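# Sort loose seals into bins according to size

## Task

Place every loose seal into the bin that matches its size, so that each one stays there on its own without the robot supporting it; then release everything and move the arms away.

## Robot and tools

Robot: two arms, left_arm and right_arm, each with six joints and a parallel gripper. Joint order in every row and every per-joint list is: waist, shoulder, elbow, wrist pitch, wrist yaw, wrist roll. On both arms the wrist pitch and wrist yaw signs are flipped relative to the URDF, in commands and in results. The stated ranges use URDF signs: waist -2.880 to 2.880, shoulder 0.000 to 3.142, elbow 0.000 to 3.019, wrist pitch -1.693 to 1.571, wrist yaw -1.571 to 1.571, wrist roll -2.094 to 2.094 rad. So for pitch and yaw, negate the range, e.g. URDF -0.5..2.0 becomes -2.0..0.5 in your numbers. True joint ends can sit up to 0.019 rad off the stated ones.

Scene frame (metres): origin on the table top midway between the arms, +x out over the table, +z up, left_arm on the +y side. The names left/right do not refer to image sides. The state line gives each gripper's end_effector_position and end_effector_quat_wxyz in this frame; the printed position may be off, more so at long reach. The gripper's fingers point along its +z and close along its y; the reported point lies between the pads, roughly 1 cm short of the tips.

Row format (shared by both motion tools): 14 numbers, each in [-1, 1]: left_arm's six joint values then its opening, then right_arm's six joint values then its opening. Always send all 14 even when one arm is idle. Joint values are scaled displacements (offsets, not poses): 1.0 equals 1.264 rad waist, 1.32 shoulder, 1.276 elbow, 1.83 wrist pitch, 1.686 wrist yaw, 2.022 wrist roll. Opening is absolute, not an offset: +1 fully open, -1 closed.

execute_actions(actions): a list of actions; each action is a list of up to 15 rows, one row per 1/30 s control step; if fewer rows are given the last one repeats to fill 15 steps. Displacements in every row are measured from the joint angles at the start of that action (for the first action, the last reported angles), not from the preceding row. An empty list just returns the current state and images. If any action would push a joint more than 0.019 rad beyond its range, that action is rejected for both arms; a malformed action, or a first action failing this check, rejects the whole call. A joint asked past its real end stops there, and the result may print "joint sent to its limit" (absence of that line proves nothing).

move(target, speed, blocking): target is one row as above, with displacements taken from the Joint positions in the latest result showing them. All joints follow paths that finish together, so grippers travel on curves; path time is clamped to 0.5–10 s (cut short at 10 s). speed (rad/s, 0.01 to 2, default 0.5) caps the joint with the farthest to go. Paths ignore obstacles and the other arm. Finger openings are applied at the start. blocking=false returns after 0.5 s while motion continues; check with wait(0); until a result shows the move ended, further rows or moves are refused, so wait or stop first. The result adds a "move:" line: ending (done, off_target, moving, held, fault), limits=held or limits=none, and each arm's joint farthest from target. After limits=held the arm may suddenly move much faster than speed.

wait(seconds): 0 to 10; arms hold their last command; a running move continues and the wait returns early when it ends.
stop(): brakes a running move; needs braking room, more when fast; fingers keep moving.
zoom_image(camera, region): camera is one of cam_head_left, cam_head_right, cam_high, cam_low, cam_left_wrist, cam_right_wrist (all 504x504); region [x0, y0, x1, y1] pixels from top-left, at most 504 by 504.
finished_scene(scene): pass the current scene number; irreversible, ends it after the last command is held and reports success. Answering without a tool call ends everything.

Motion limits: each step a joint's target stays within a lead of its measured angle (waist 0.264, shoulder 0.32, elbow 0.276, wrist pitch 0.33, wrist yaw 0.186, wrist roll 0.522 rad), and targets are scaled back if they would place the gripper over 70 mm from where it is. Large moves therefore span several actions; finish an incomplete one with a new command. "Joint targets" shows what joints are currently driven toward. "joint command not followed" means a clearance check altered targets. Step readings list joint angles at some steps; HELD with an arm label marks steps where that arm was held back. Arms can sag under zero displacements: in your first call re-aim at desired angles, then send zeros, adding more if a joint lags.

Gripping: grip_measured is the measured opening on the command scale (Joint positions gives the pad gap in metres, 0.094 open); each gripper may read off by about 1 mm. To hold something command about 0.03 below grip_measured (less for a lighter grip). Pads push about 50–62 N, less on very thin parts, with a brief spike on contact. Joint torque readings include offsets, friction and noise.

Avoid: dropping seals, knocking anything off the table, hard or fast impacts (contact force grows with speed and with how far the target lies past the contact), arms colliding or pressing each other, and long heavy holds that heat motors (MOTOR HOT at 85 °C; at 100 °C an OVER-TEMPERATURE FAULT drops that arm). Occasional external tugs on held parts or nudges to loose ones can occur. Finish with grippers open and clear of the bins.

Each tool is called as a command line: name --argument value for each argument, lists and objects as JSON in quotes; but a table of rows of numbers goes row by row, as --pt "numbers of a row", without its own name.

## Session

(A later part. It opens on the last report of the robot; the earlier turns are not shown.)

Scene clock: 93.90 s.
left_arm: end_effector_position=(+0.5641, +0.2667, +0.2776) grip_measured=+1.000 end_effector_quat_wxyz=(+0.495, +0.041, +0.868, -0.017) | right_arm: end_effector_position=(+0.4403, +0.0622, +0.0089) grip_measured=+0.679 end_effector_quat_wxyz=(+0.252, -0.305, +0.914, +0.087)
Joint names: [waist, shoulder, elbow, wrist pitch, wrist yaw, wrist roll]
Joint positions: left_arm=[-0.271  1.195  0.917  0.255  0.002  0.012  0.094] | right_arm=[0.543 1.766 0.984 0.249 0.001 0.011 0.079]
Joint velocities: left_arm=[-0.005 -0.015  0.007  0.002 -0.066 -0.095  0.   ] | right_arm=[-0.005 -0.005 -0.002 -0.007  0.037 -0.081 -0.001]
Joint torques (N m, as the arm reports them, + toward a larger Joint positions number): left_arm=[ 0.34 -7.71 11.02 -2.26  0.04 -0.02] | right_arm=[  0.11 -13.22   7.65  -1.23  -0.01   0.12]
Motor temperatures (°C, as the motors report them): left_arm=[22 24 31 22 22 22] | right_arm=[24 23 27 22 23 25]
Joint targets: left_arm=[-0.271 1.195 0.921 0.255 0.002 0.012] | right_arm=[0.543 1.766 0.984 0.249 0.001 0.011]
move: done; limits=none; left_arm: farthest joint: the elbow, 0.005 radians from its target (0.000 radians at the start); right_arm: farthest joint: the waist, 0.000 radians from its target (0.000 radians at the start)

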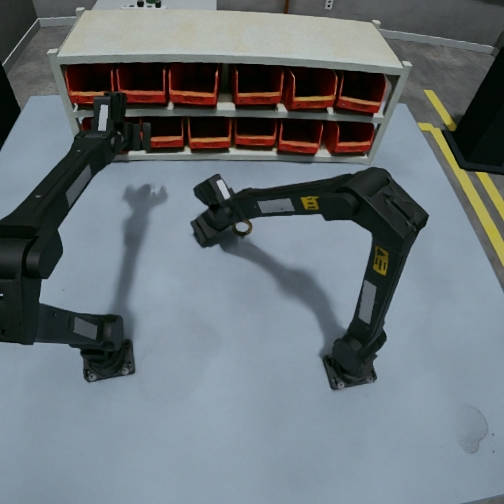

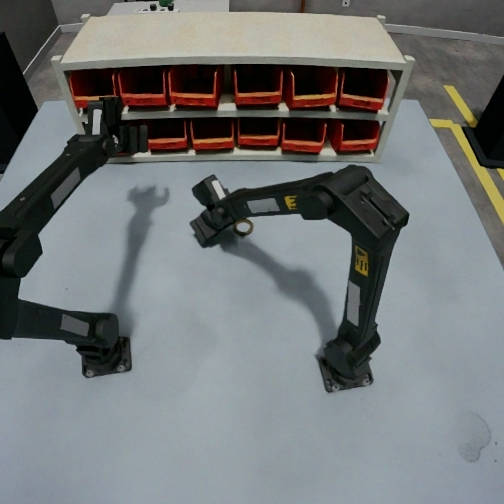

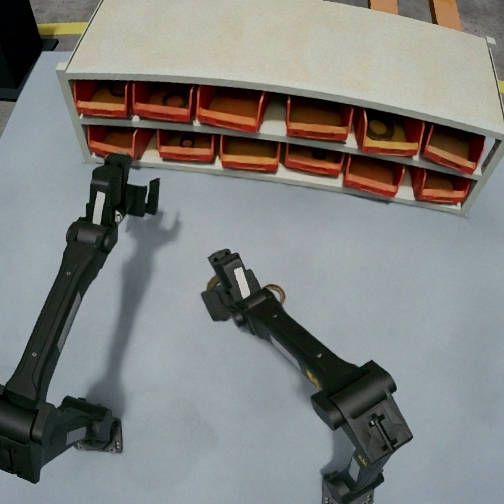

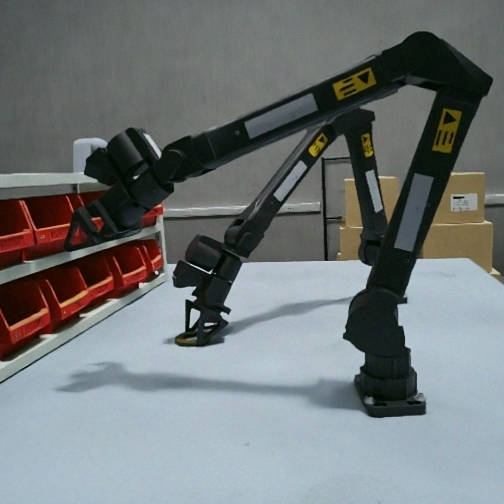

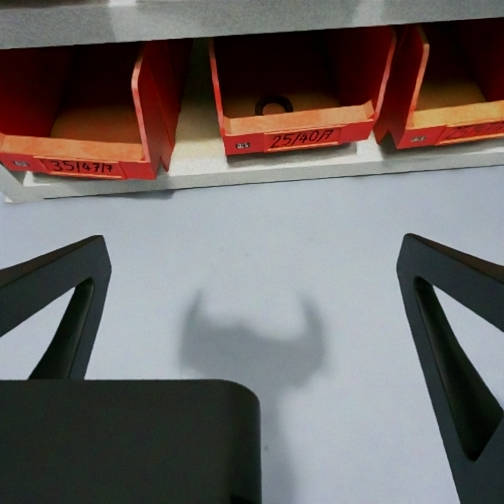

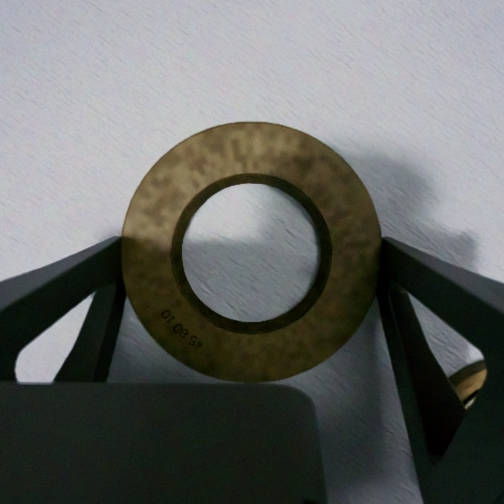

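move --target '[0,0,0.01,0,0,0,1,0,-0.2,0.03,0,0,0,0.645]' --speed 0.3

move --target '[0,0,0,0,0,0,1,-0.64,-0.02,0.19,-0.07,0,0,0.645]'

move --target '[-0.495,0.315,0.01,0.03,0,0,1,0,0,0.035,0,0,0,0.645]'

Scene clock: 97.70 s.
left_arm: end_effector_position=(+0.5634, +0.2668, +0.2760) grip_measured=+1.000 end_effector_quat_wxyz=(+0.494, +0.041, +0.868, -0.017) | right_arm: end_effector_position=(+0.4508, +0.0703, +0.1502) grip_measured=+0.679 end_effector_quat_wxyz=(+0.367, -0.292, +0.874, +0.127)
Joint names: [waist, shoulder, elbow, wrist pitch, wrist yaw, wrist roll]
Joint positions: left_arm=[-0.271  1.195  0.914  0.255  0.002  0.012  0.094] | right_arm=[0.543 1.508 0.984 0.249 0.001 0.011 0.079]
Joint velocities: left_arm=[-0.005 -0.015 -0.022 -0.002 -0.081  0.051  0.   ] | right_arm=[-0.005 -0.005  0.007 -0.027 -0.007  0.007  0.001]
Joint torques (N m, as the arm reports them, + toward a larger Joint positions number): left_arm=[ 0.32 -7.67 11.99 -2.22  0.03  0.  ] | right_arm=[  0.19 -12.28  12.71  -1.63  -0.01   0.1 ]
Motor temperatures (°C, as the motors report them): left_arm=[22 24 30 22 22 22] | right_arm=[24 23 27 22 23 25]
Joint targets: left_arm=[-0.271 1.195 0.930 0.255 0.002 0.012] | right_arm=[0.543 1.502 1.023 0.249 0.001 0.011]
move: off_target (right_arm); limits=none; left_arm: farthest joint: the elbow, 0.015 radians from its target (0.013 radians at the start); right_arm: farthest joint: the elbow, 0.038 radians from its target (0.038 radians at the start)

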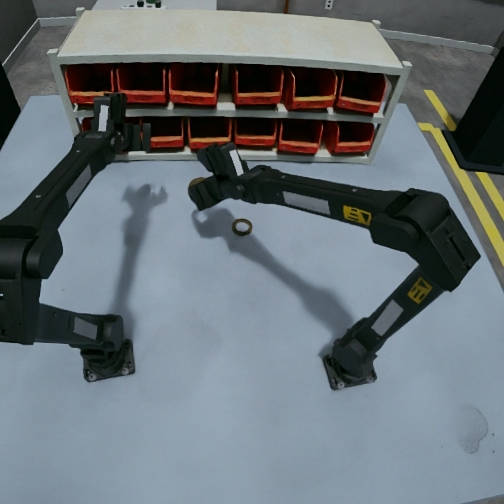

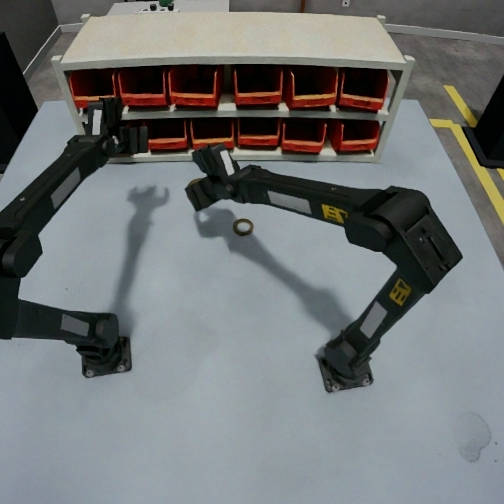

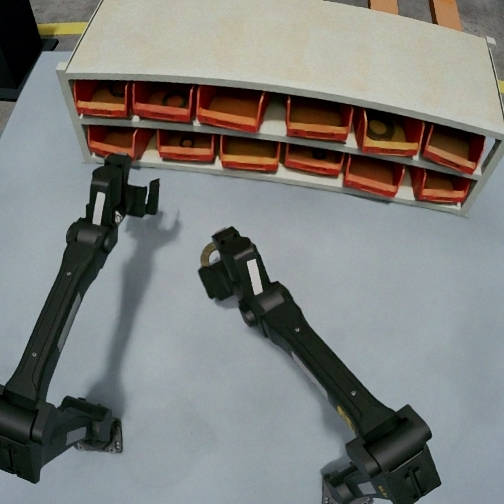

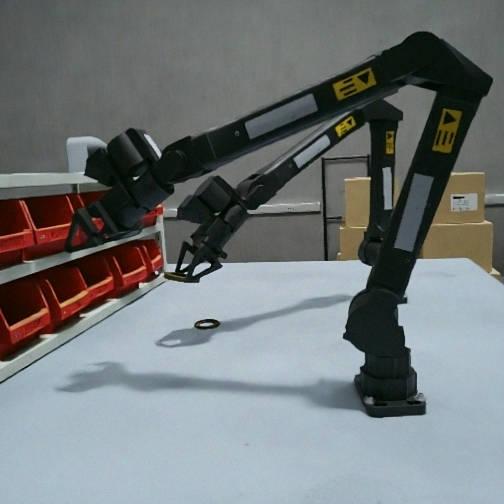

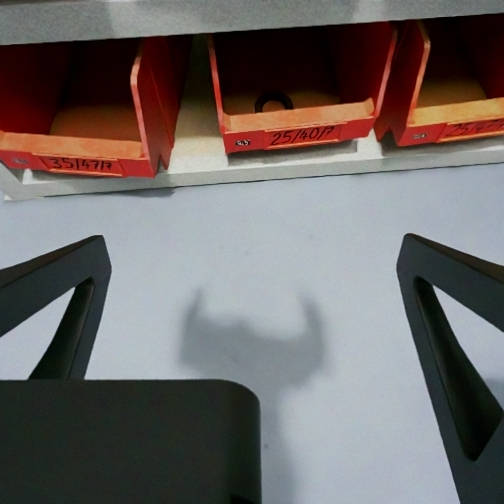

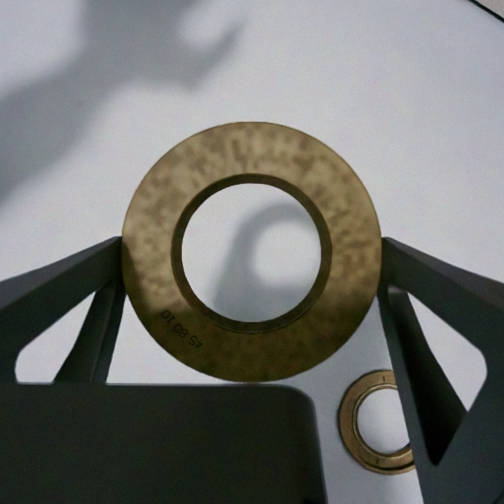

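Scene clock: 99.83 s.
left_arm: end_effector_position=(+0.5624, +0.2668, +0.2734) grip_measured=+1.000 end_effector_quat_wxyz=(+0.492, +0.041, +0.869, -0.017) | right_arm: end_effector_position=(+0.6269, -0.3833, +0.2698) grip_measured=+0.679 end_effector_quat_wxyz=(+0.512, +0.075, +0.855, -0.040)
Joint names: [waist, shoulder, elbow, wrist pitch, wrist yaw, wrist roll]
Joint positions: left_arm=[-0.271  1.195  0.91   0.255  0.002  0.012  0.094] | right_arm=[-0.276  1.499  1.16   0.152  0.     0.011  0.079]
Joint velocities: left_arm=[-0.005  0.005  0.002 -0.007  0.081  0.037  0.   ] | right_arm=[-0.015 -0.005 -0.007  0.002  0.081 -0.037 -0.001]
Joint torques (N m, as the arm reports them, + toward a larger Joint positions number): left_arm=[ 0.41 -7.77 10.9  -2.25  0.03  0.  ] | right_arm=[  0.92 -13.58  15.92  -3.02   0.     0.11]
Motor temperatures (°C, as the motors report them): left_arm=[22 24 30 22 22 22] | right_arm=[24 23 27 22 23 25]
Joint targets: left_arm=[-0.271 1.195 0.914 0.255 0.002 0.012] | right_arm=[-0.266 1.481 1.227 0.121 0.001 0.011]
move: off_target (right_arm); limits=none; left_arm: farthest joint: the elbow, 0.004 radians from its target (0.000 radians at the start); right_arm: farthest joint: the elbow, 0.067 radians from its target (0.242 radians at the start)

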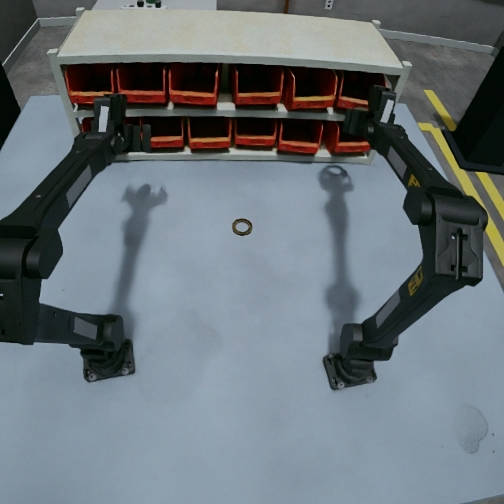

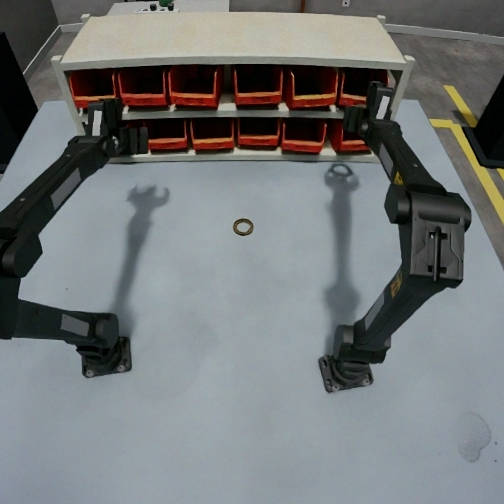

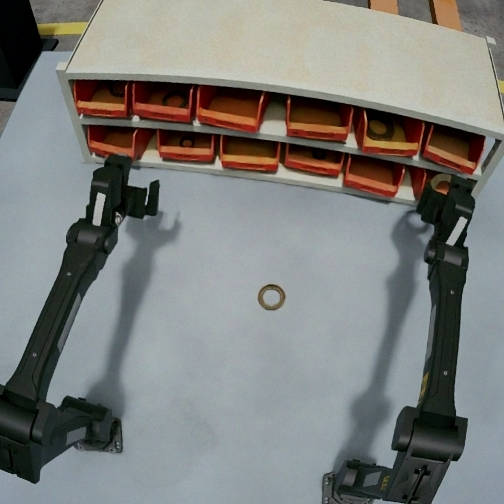

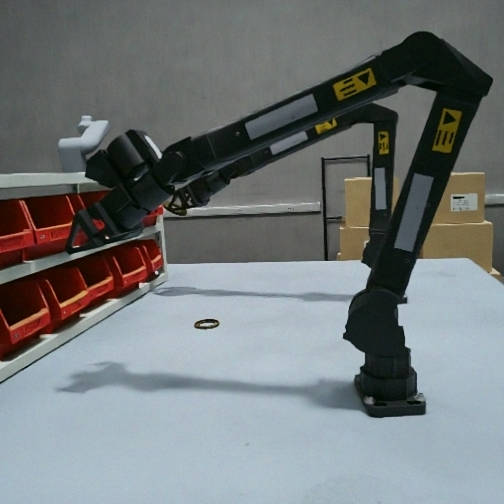

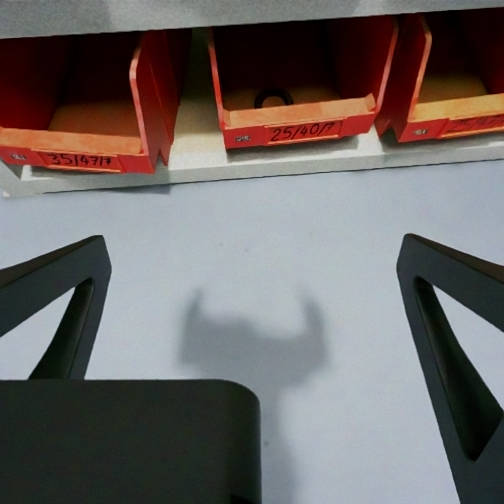

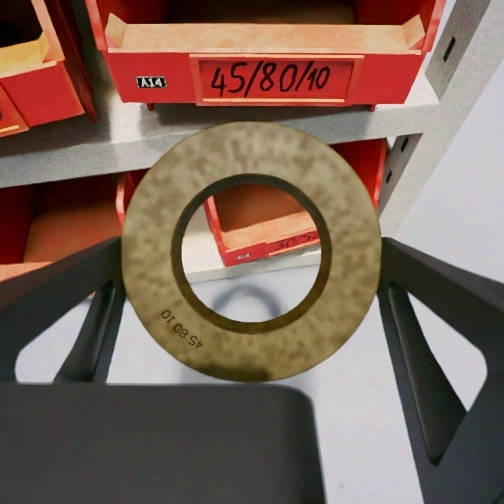

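Scene clock: 101.50 s.
left_arm: end_effector_position=(+0.4412, -0.0360, +0.0557) grip_measured=+1.000 end_effector_quat_wxyz=(+0.268, +0.340, +0.896, -0.097) | right_arm: end_effector_position=(+0.6269, -0.3833, +0.2698) grip_measured=+0.679 end_effector_quat_wxyz=(+0.512, +0.075, +0.855, -0.040)
Joint names: [waist, shoulder, elbow, wrist pitch, wrist yaw, wrist roll]
Joint positions: left_arm=[-0.9    1.604  0.907  0.297  0.002  0.012  0.094] | right_arm=[-0.276  1.499  1.16   0.152  0.     0.011  0.079]
Joint velocities: left_arm=[ 0.005  0.005  0.012 -0.007  0.007  0.007  0.   ] | right_arm=[-0.005  0.005 -0.002  0.007  0.022  0.022 -0.001]
Joint torques (N m, as the arm reports them, + toward a larger Joint positions number): left_arm=[  0.92 -11.37   9.66  -0.85   0.01   0.01] | right_arm=[  0.07 -12.4   14.07  -1.77  -0.01   0.11]
Motor temperatures (°C, as the motors report them): left_arm=[22 24 30 22 22 22] | right_arm=[24 23 28 22 23 25]
Joint targets: left_arm=[-0.896 1.611 0.923 0.310 0.002 0.012] | right_arm=[-0.276 1.499 1.204 0.152 0.000 0.011]
move: off_target (right_arm); limits=none; left_arm: farthest joint: the elbow, 0.015 radians from its target (0.013 radians at the start); right_arm: farthest joint: the elbow, 0.045 radians from its target (0.045 radians at the start)

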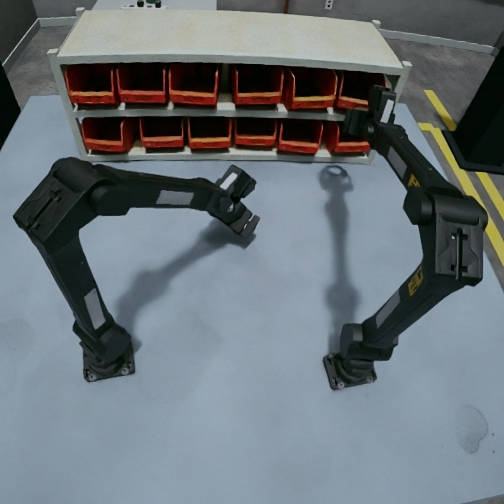

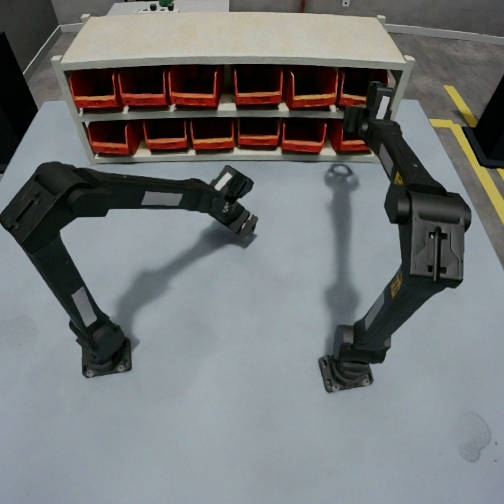

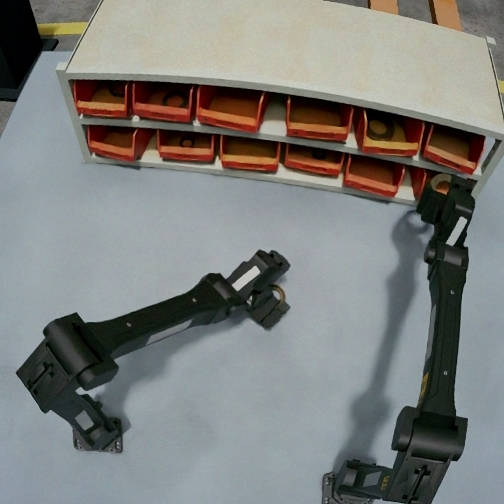

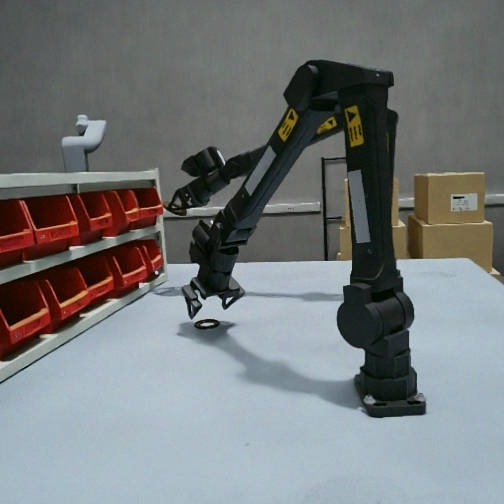

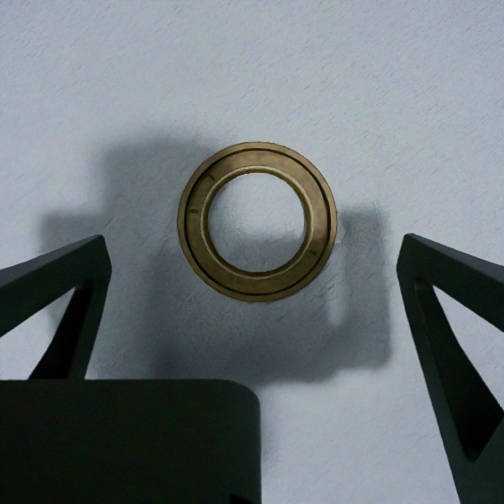

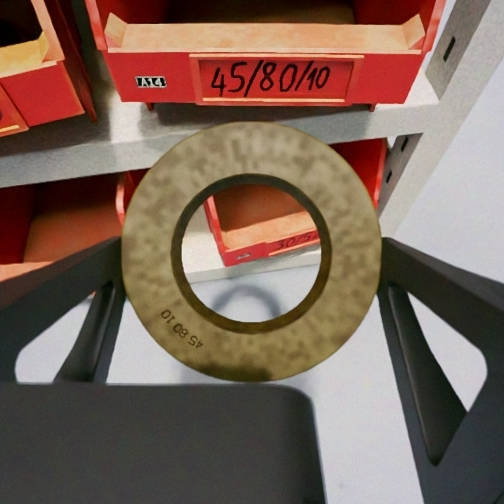

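move --target '[0,0.075,0.03,-0.058,0,0,1,-0.015,0.07,0.18,-0.035,0,0,0.645]' --speed 0.15

Scene clock: 106.57 s.
left_arm: end_effector_position=(+0.4489, -0.0427, +0.0265) grip_measured=+1.000 end_effector_quat_wxyz=(+0.270, +0.339, +0.896, -0.098) | right_arm: end_effector_position=(+0.6781, -0.3969, +0.3122) grip_measured=+0.679 end_effector_quat_wxyz=(+0.555, +0.076, +0.827, -0.045)
Joint names: [waist, shoulder, elbow, wrist pitch, wrist yaw, wrist roll]
Joint positions: left_arm=[-0.9    1.683  0.907  0.213  0.002  0.012  0.094] | right_arm=[-0.283  1.589  1.319  0.12   0.     0.011  0.079]
Joint velocities: left_arm=[ 0.005 -0.005 -0.007 -0.012 -0.037  0.037  0.   ] | right_arm=[-0.015  0.005 -0.012  0.007  0.037  0.022  0.   ]
Joint torques (N m, as the arm reports them, + toward a larger Joint positions number): left_arm=[  0.37 -10.89  11.32  -2.74   0.04  -0.01] | right_arm=[ -0.6  -13.56  16.5   -3.1   -0.01   0.1 ]
Motor temperatures (°C, as the motors report them): left_arm=[22 24 30 22 22 22] | right_arm=[24 23 29 22 23 25]
Joint targets: left_arm=[-0.900 1.703 0.946 0.191 0.002 0.012] | right_arm=[-0.295 1.591 1.389 0.088 0.000 0.011]
move: off_target (left_arm, right_arm); limits=none; left_arm: farthest joint: the elbow, 0.038 radians from its target (0.038 radians at the start); right_arm: farthest joint: the elbow, 0.071 radians from its target (0.230 radians at the start)

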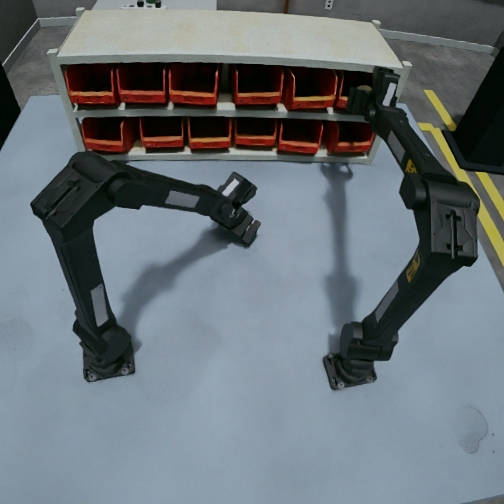

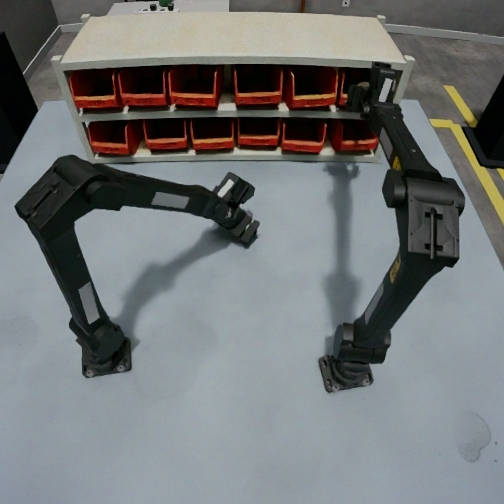

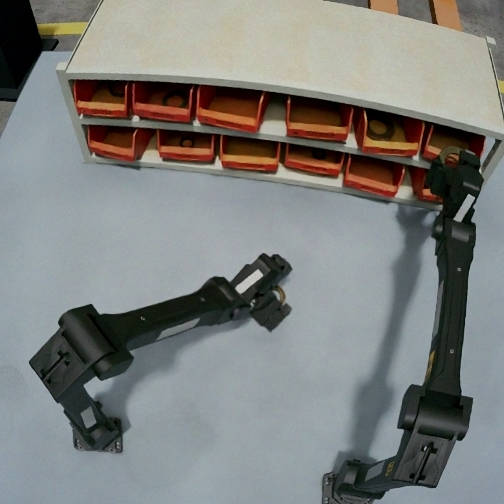

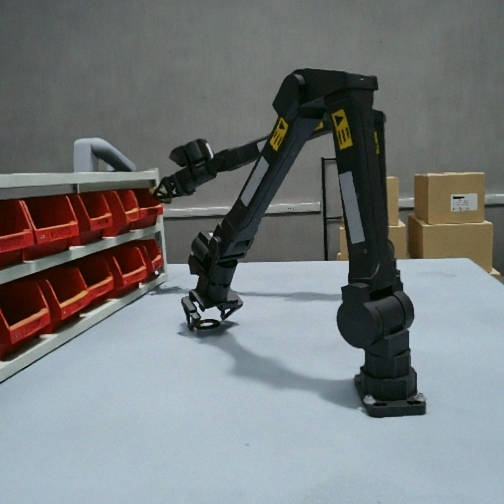

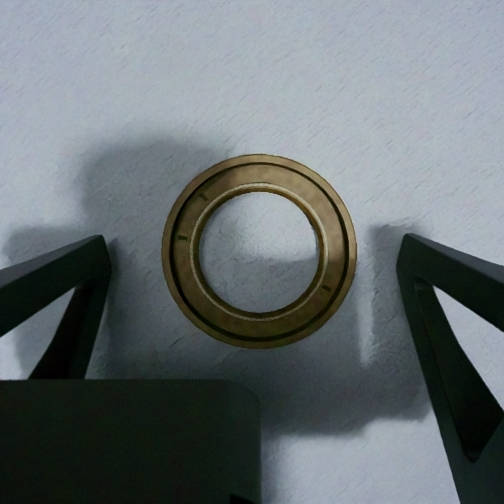

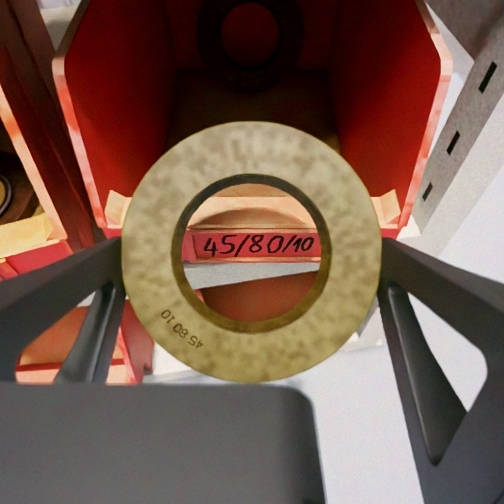

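move --target '[0,0.015,0.03,-0.012,0,0,0.26,0,0.12,0.18,-0.012,0,0,0.645]' --speed 0.15

Scene clock: 110.53 s.
left_arm: end_effector_position=(+0.4489, -0.0427, +0.0265) grip_measured=+0.287 end_effector_quat_wxyz=(+0.270, +0.339, +0.896, -0.098) | right_arm: end_effector_position=(+0.7352, -0.4068, +0.2962) grip_measured=+0.679 end_effector_quat_wxyz=(+0.555, +0.076, +0.827, -0.045)
Joint names: [waist, shoulder, elbow, wrist pitch, wrist yaw, wrist roll]
Joint positions: left_arm=[-0.9    1.683  0.907  0.213  0.002  0.012  0.06 ] | right_arm=[-0.283  1.745  1.475  0.12   0.     0.011  0.079]
Joint velocities: left_arm=[-0.015 -0.005 -0.002  0.012  0.022 -0.051 -0.001] | right_arm=[-0.005 -0.005  0.007  0.012  0.066  0.037 -0.001]
Joint torques (N m, as the arm reports them, + toward a larger Joint positions number): left_arm=[  0.23 -10.79  11.3   -2.73   0.02  -0.02] | right_arm=[  0.2  -15.86  16.72  -2.67  -0.01   0.11]
Motor temperatures (°C, as the motors report them): left_arm=[22 24 30 22 22 22] | right_arm=[24 24 30 22 23 25]
Joint targets: left_arm=[-0.900 1.702 0.946 0.191 0.002 0.012] | right_arm=[-0.283 1.747 1.548 0.098 0.000 0.011]
move: off_target (left_arm, right_arm); limits=none; left_arm: farthest joint: the elbow, 0.038 radians from its target (0.038 radians at the start); right_arm: farthest joint: the elbow, 0.073 radians from its target (0.230 radians at the start)

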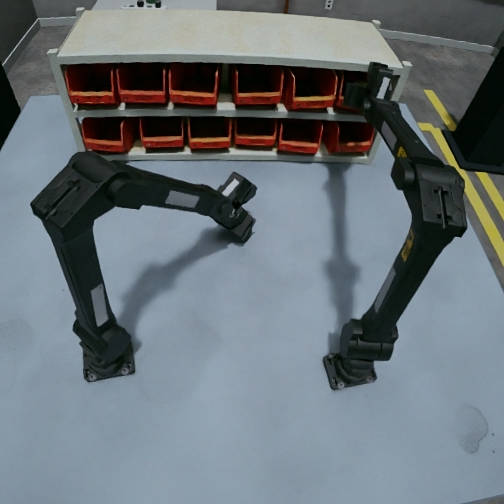

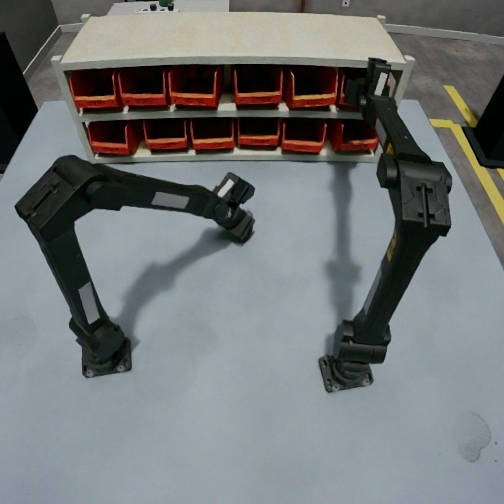

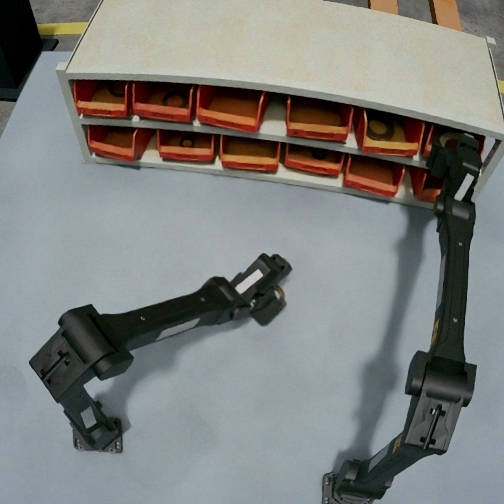

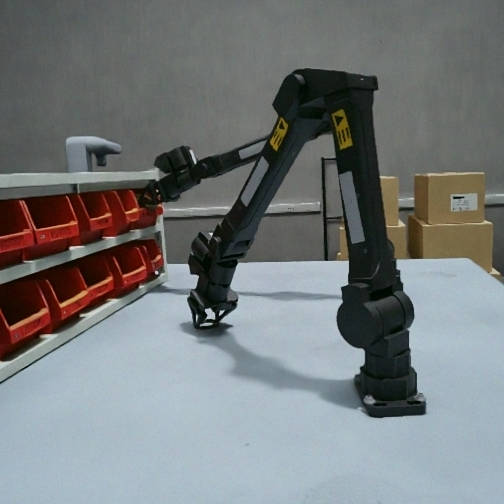

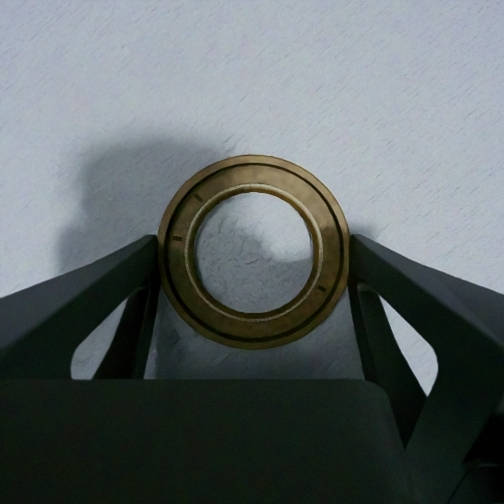

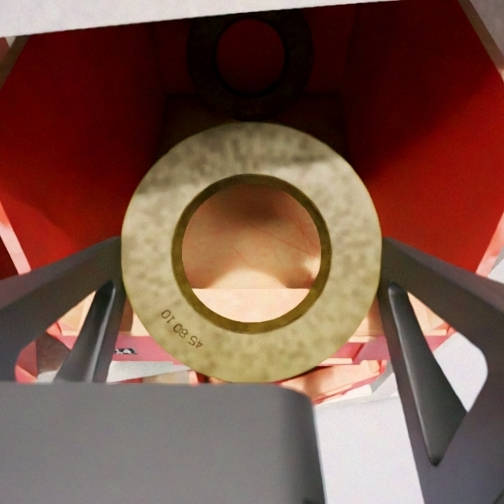

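move --target '[0,-0.2,0.03,0,0,0,0.25,0,0.115,0.2,0,0,0,0.645]' --speed 0.15

Scene clock: 114.40 s.
left_arm: end_effector_position=(+0.4563, -0.0491, +0.1560) grip_measured=+0.287 end_effector_quat_wxyz=(+0.379, +0.324, +0.856, -0.137) | right_arm: end_effector_position=(+0.7919, -0.4167, +0.2970) grip_measured=+0.679 end_effector_quat_wxyz=(+0.571, +0.075, +0.816, -0.046)
Joint names: [waist, shoulder, elbow, wrist pitch, wrist yaw, wrist roll]
Joint positions: left_arm=[-0.9    1.436  0.907  0.213  0.002  0.012  0.06 ] | right_arm=[-0.283  1.889  1.658  0.12   0.     0.011  0.079]
Joint velocities: left_arm=[-0.005 -0.005  0.012  0.027 -0.051 -0.066 -0.001] | right_arm=[-0.005 -0.005 -0.007  0.007 -0.095  0.11  -0.001]
Joint torques (N m, as the arm reports them, + toward a larger Joint positions number): left_arm=[  0.23 -11.42  12.95  -2.07   0.03   0.  ] | right_arm=[  0.15 -17.07  16.76  -1.85   0.     0.1 ]
Motor temperatures (°C, as the motors report them): left_arm=[22 24 30 22 22 22] | right_arm=[24 24 30 22 23 25]
Joint targets: left_arm=[-0.900 1.418 0.946 0.213 0.002 0.012] | right_arm=[-0.283 1.897 1.731 0.120 0.000 0.011]
move: off_target (left_arm, right_arm); limits=none; left_arm: farthest joint: the elbow, 0.038 radians from its target (0.038 radians at the start); right_arm: farthest joint: the elbow, 0.072 radians from its target (0.255 radians at the start)

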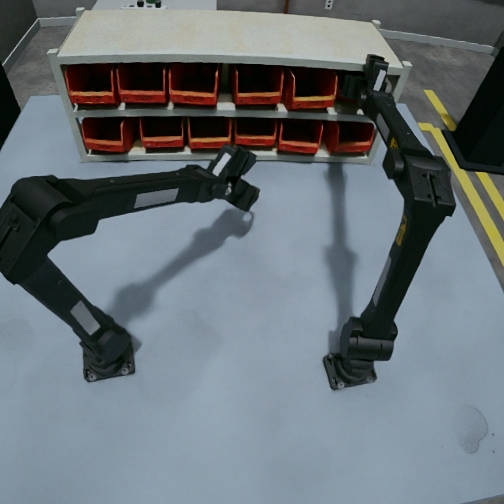

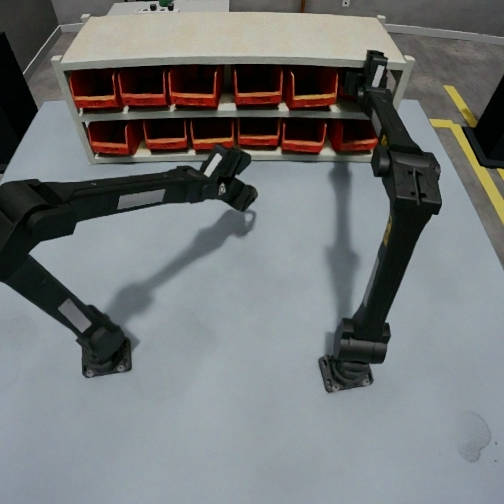

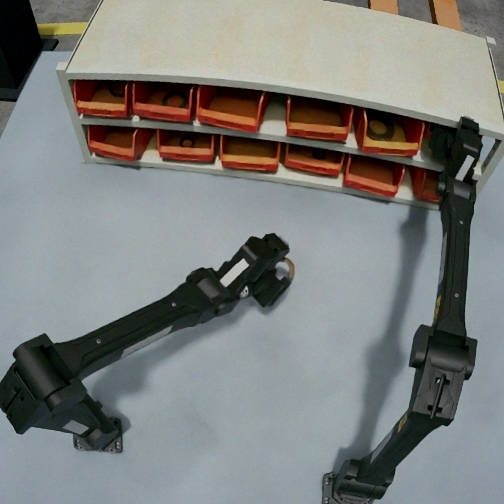

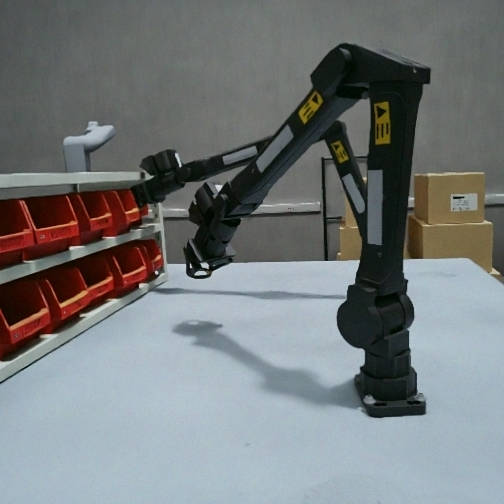

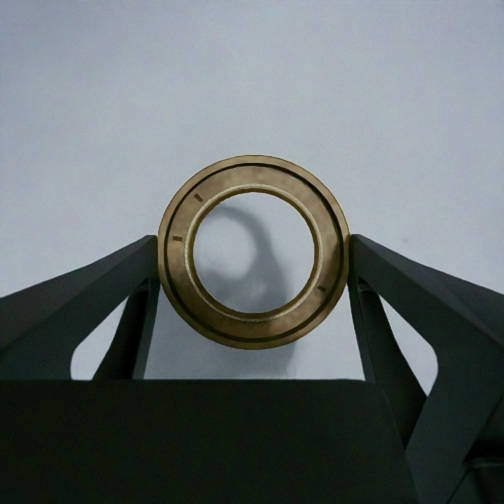

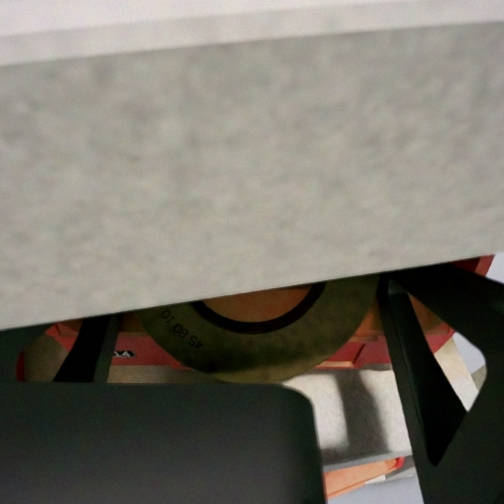

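move --target '[0.5,0.03,0.28,-0.07,0,0,0.25,0,-0.13,-0.13,0,0,0,0.645]' --speed 0.35

zoom_image --camera "cam_high" --region '[340,90,504,220]'

Scene clock: 120.33 s.
left_arm: end_effector_position=(+0.6871, +0.2585, +0.3416) grip_measured=+0.288 end_effector_quat_wxyz=(+0.575, +0.037, +0.817, -0.019) | right_arm: end_effector_position=(+0.7375, -0.4072, +0.3106) grip_measured=+0.679 end_effector_quat_wxyz=(+0.564, +0.075, +0.821, -0.046)
Joint names: [waist, shoulder, elbow, wrist pitch, wrist yaw, wrist roll]
Joint positions: left_arm=[-0.267  1.456  1.219  0.11   0.002  0.012  0.06 ] | right_arm=[-0.283  1.74   1.493  0.12   0.     0.011  0.079]
Joint velocities: left_arm=[ 0.005  0.015  0.007  0.017 -0.022 -0.022  0.   ] | right_arm=[-0.005  0.005 -0.007  0.002  0.095  0.007  0.001]
Joint torques (N m, as the arm reports them, + toward a larger Joint positions number): left_arm=[  0.59 -10.5   15.07  -3.52   0.06   0.  ] | right_arm=[  0.17 -18.05  10.41  -1.89  -0.01   0.1 ]
Motor temperatures (°C, as the motors report them): left_arm=[22 24 31 22 22 22] | right_arm=[24 24 31 22 23 25]
Joint targets: left_arm=[-0.268 1.476 1.264 0.085 0.002 0.012] | right_arm=[-0.283 1.718 1.492 0.120 0.000 0.011]
move: off_target (left_arm, right_arm); limits=none; left_arm: farthest joint: the elbow, 0.045 radians from its target (0.357 radians at the start); right_arm: farthest joint: the shoulder, 0.023 radians from its target (0.172 radians at the start)

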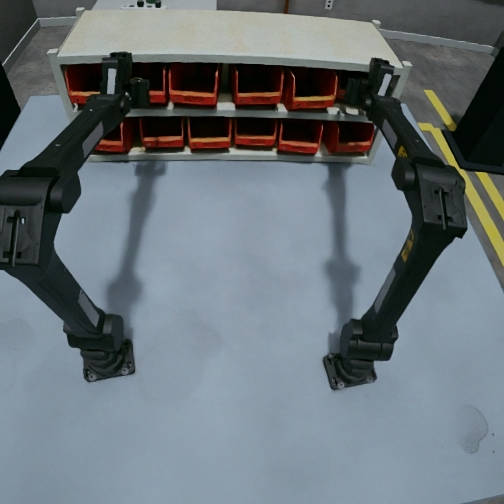

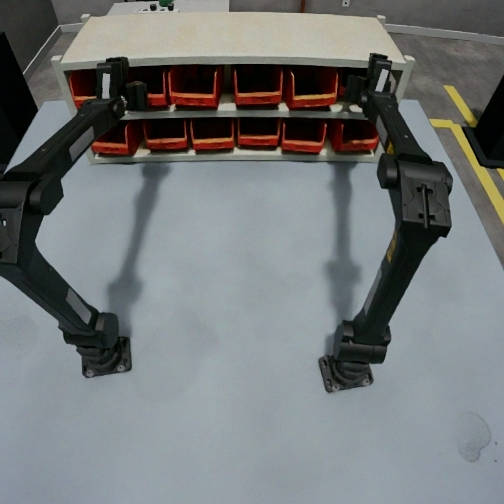

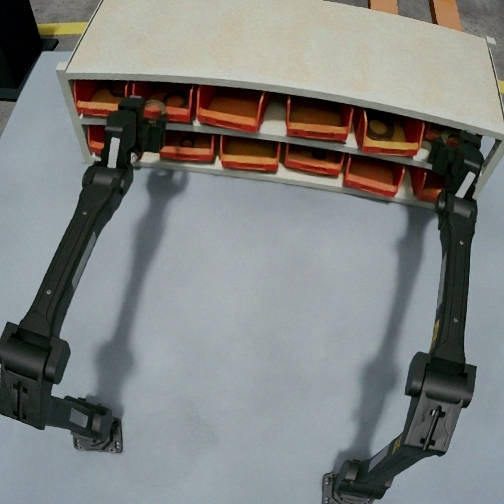

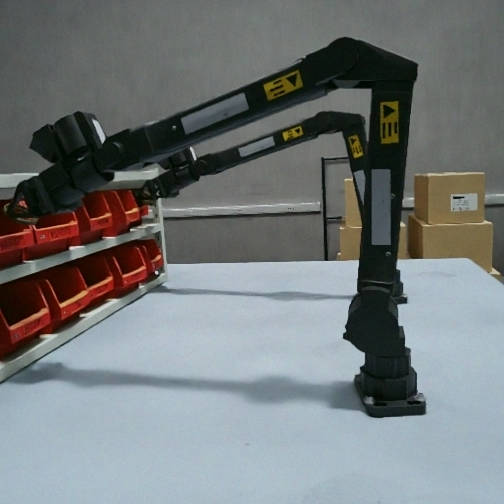

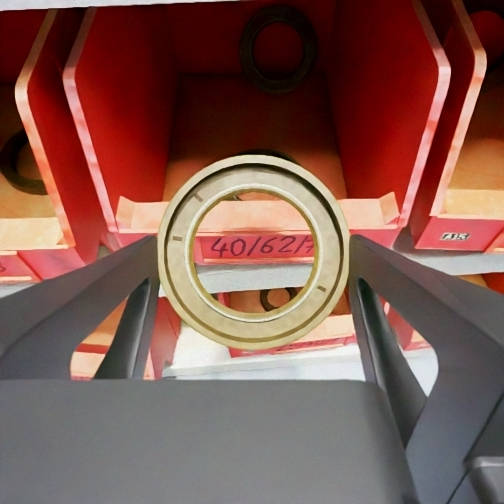

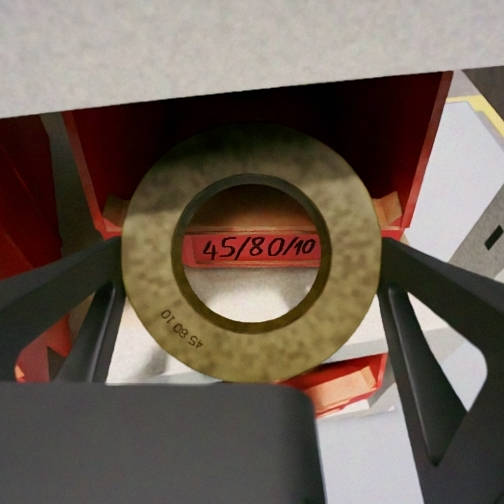

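Region (340, 90, 504, 220) of cam_high's 504x504 image, scaled by 3.073, with more detail than that image has; it fills the top 400 rows of this view, and the rest is white.

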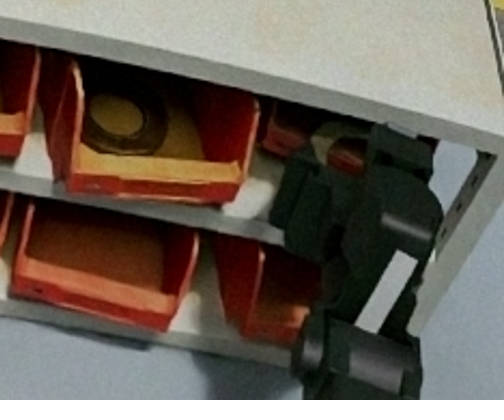

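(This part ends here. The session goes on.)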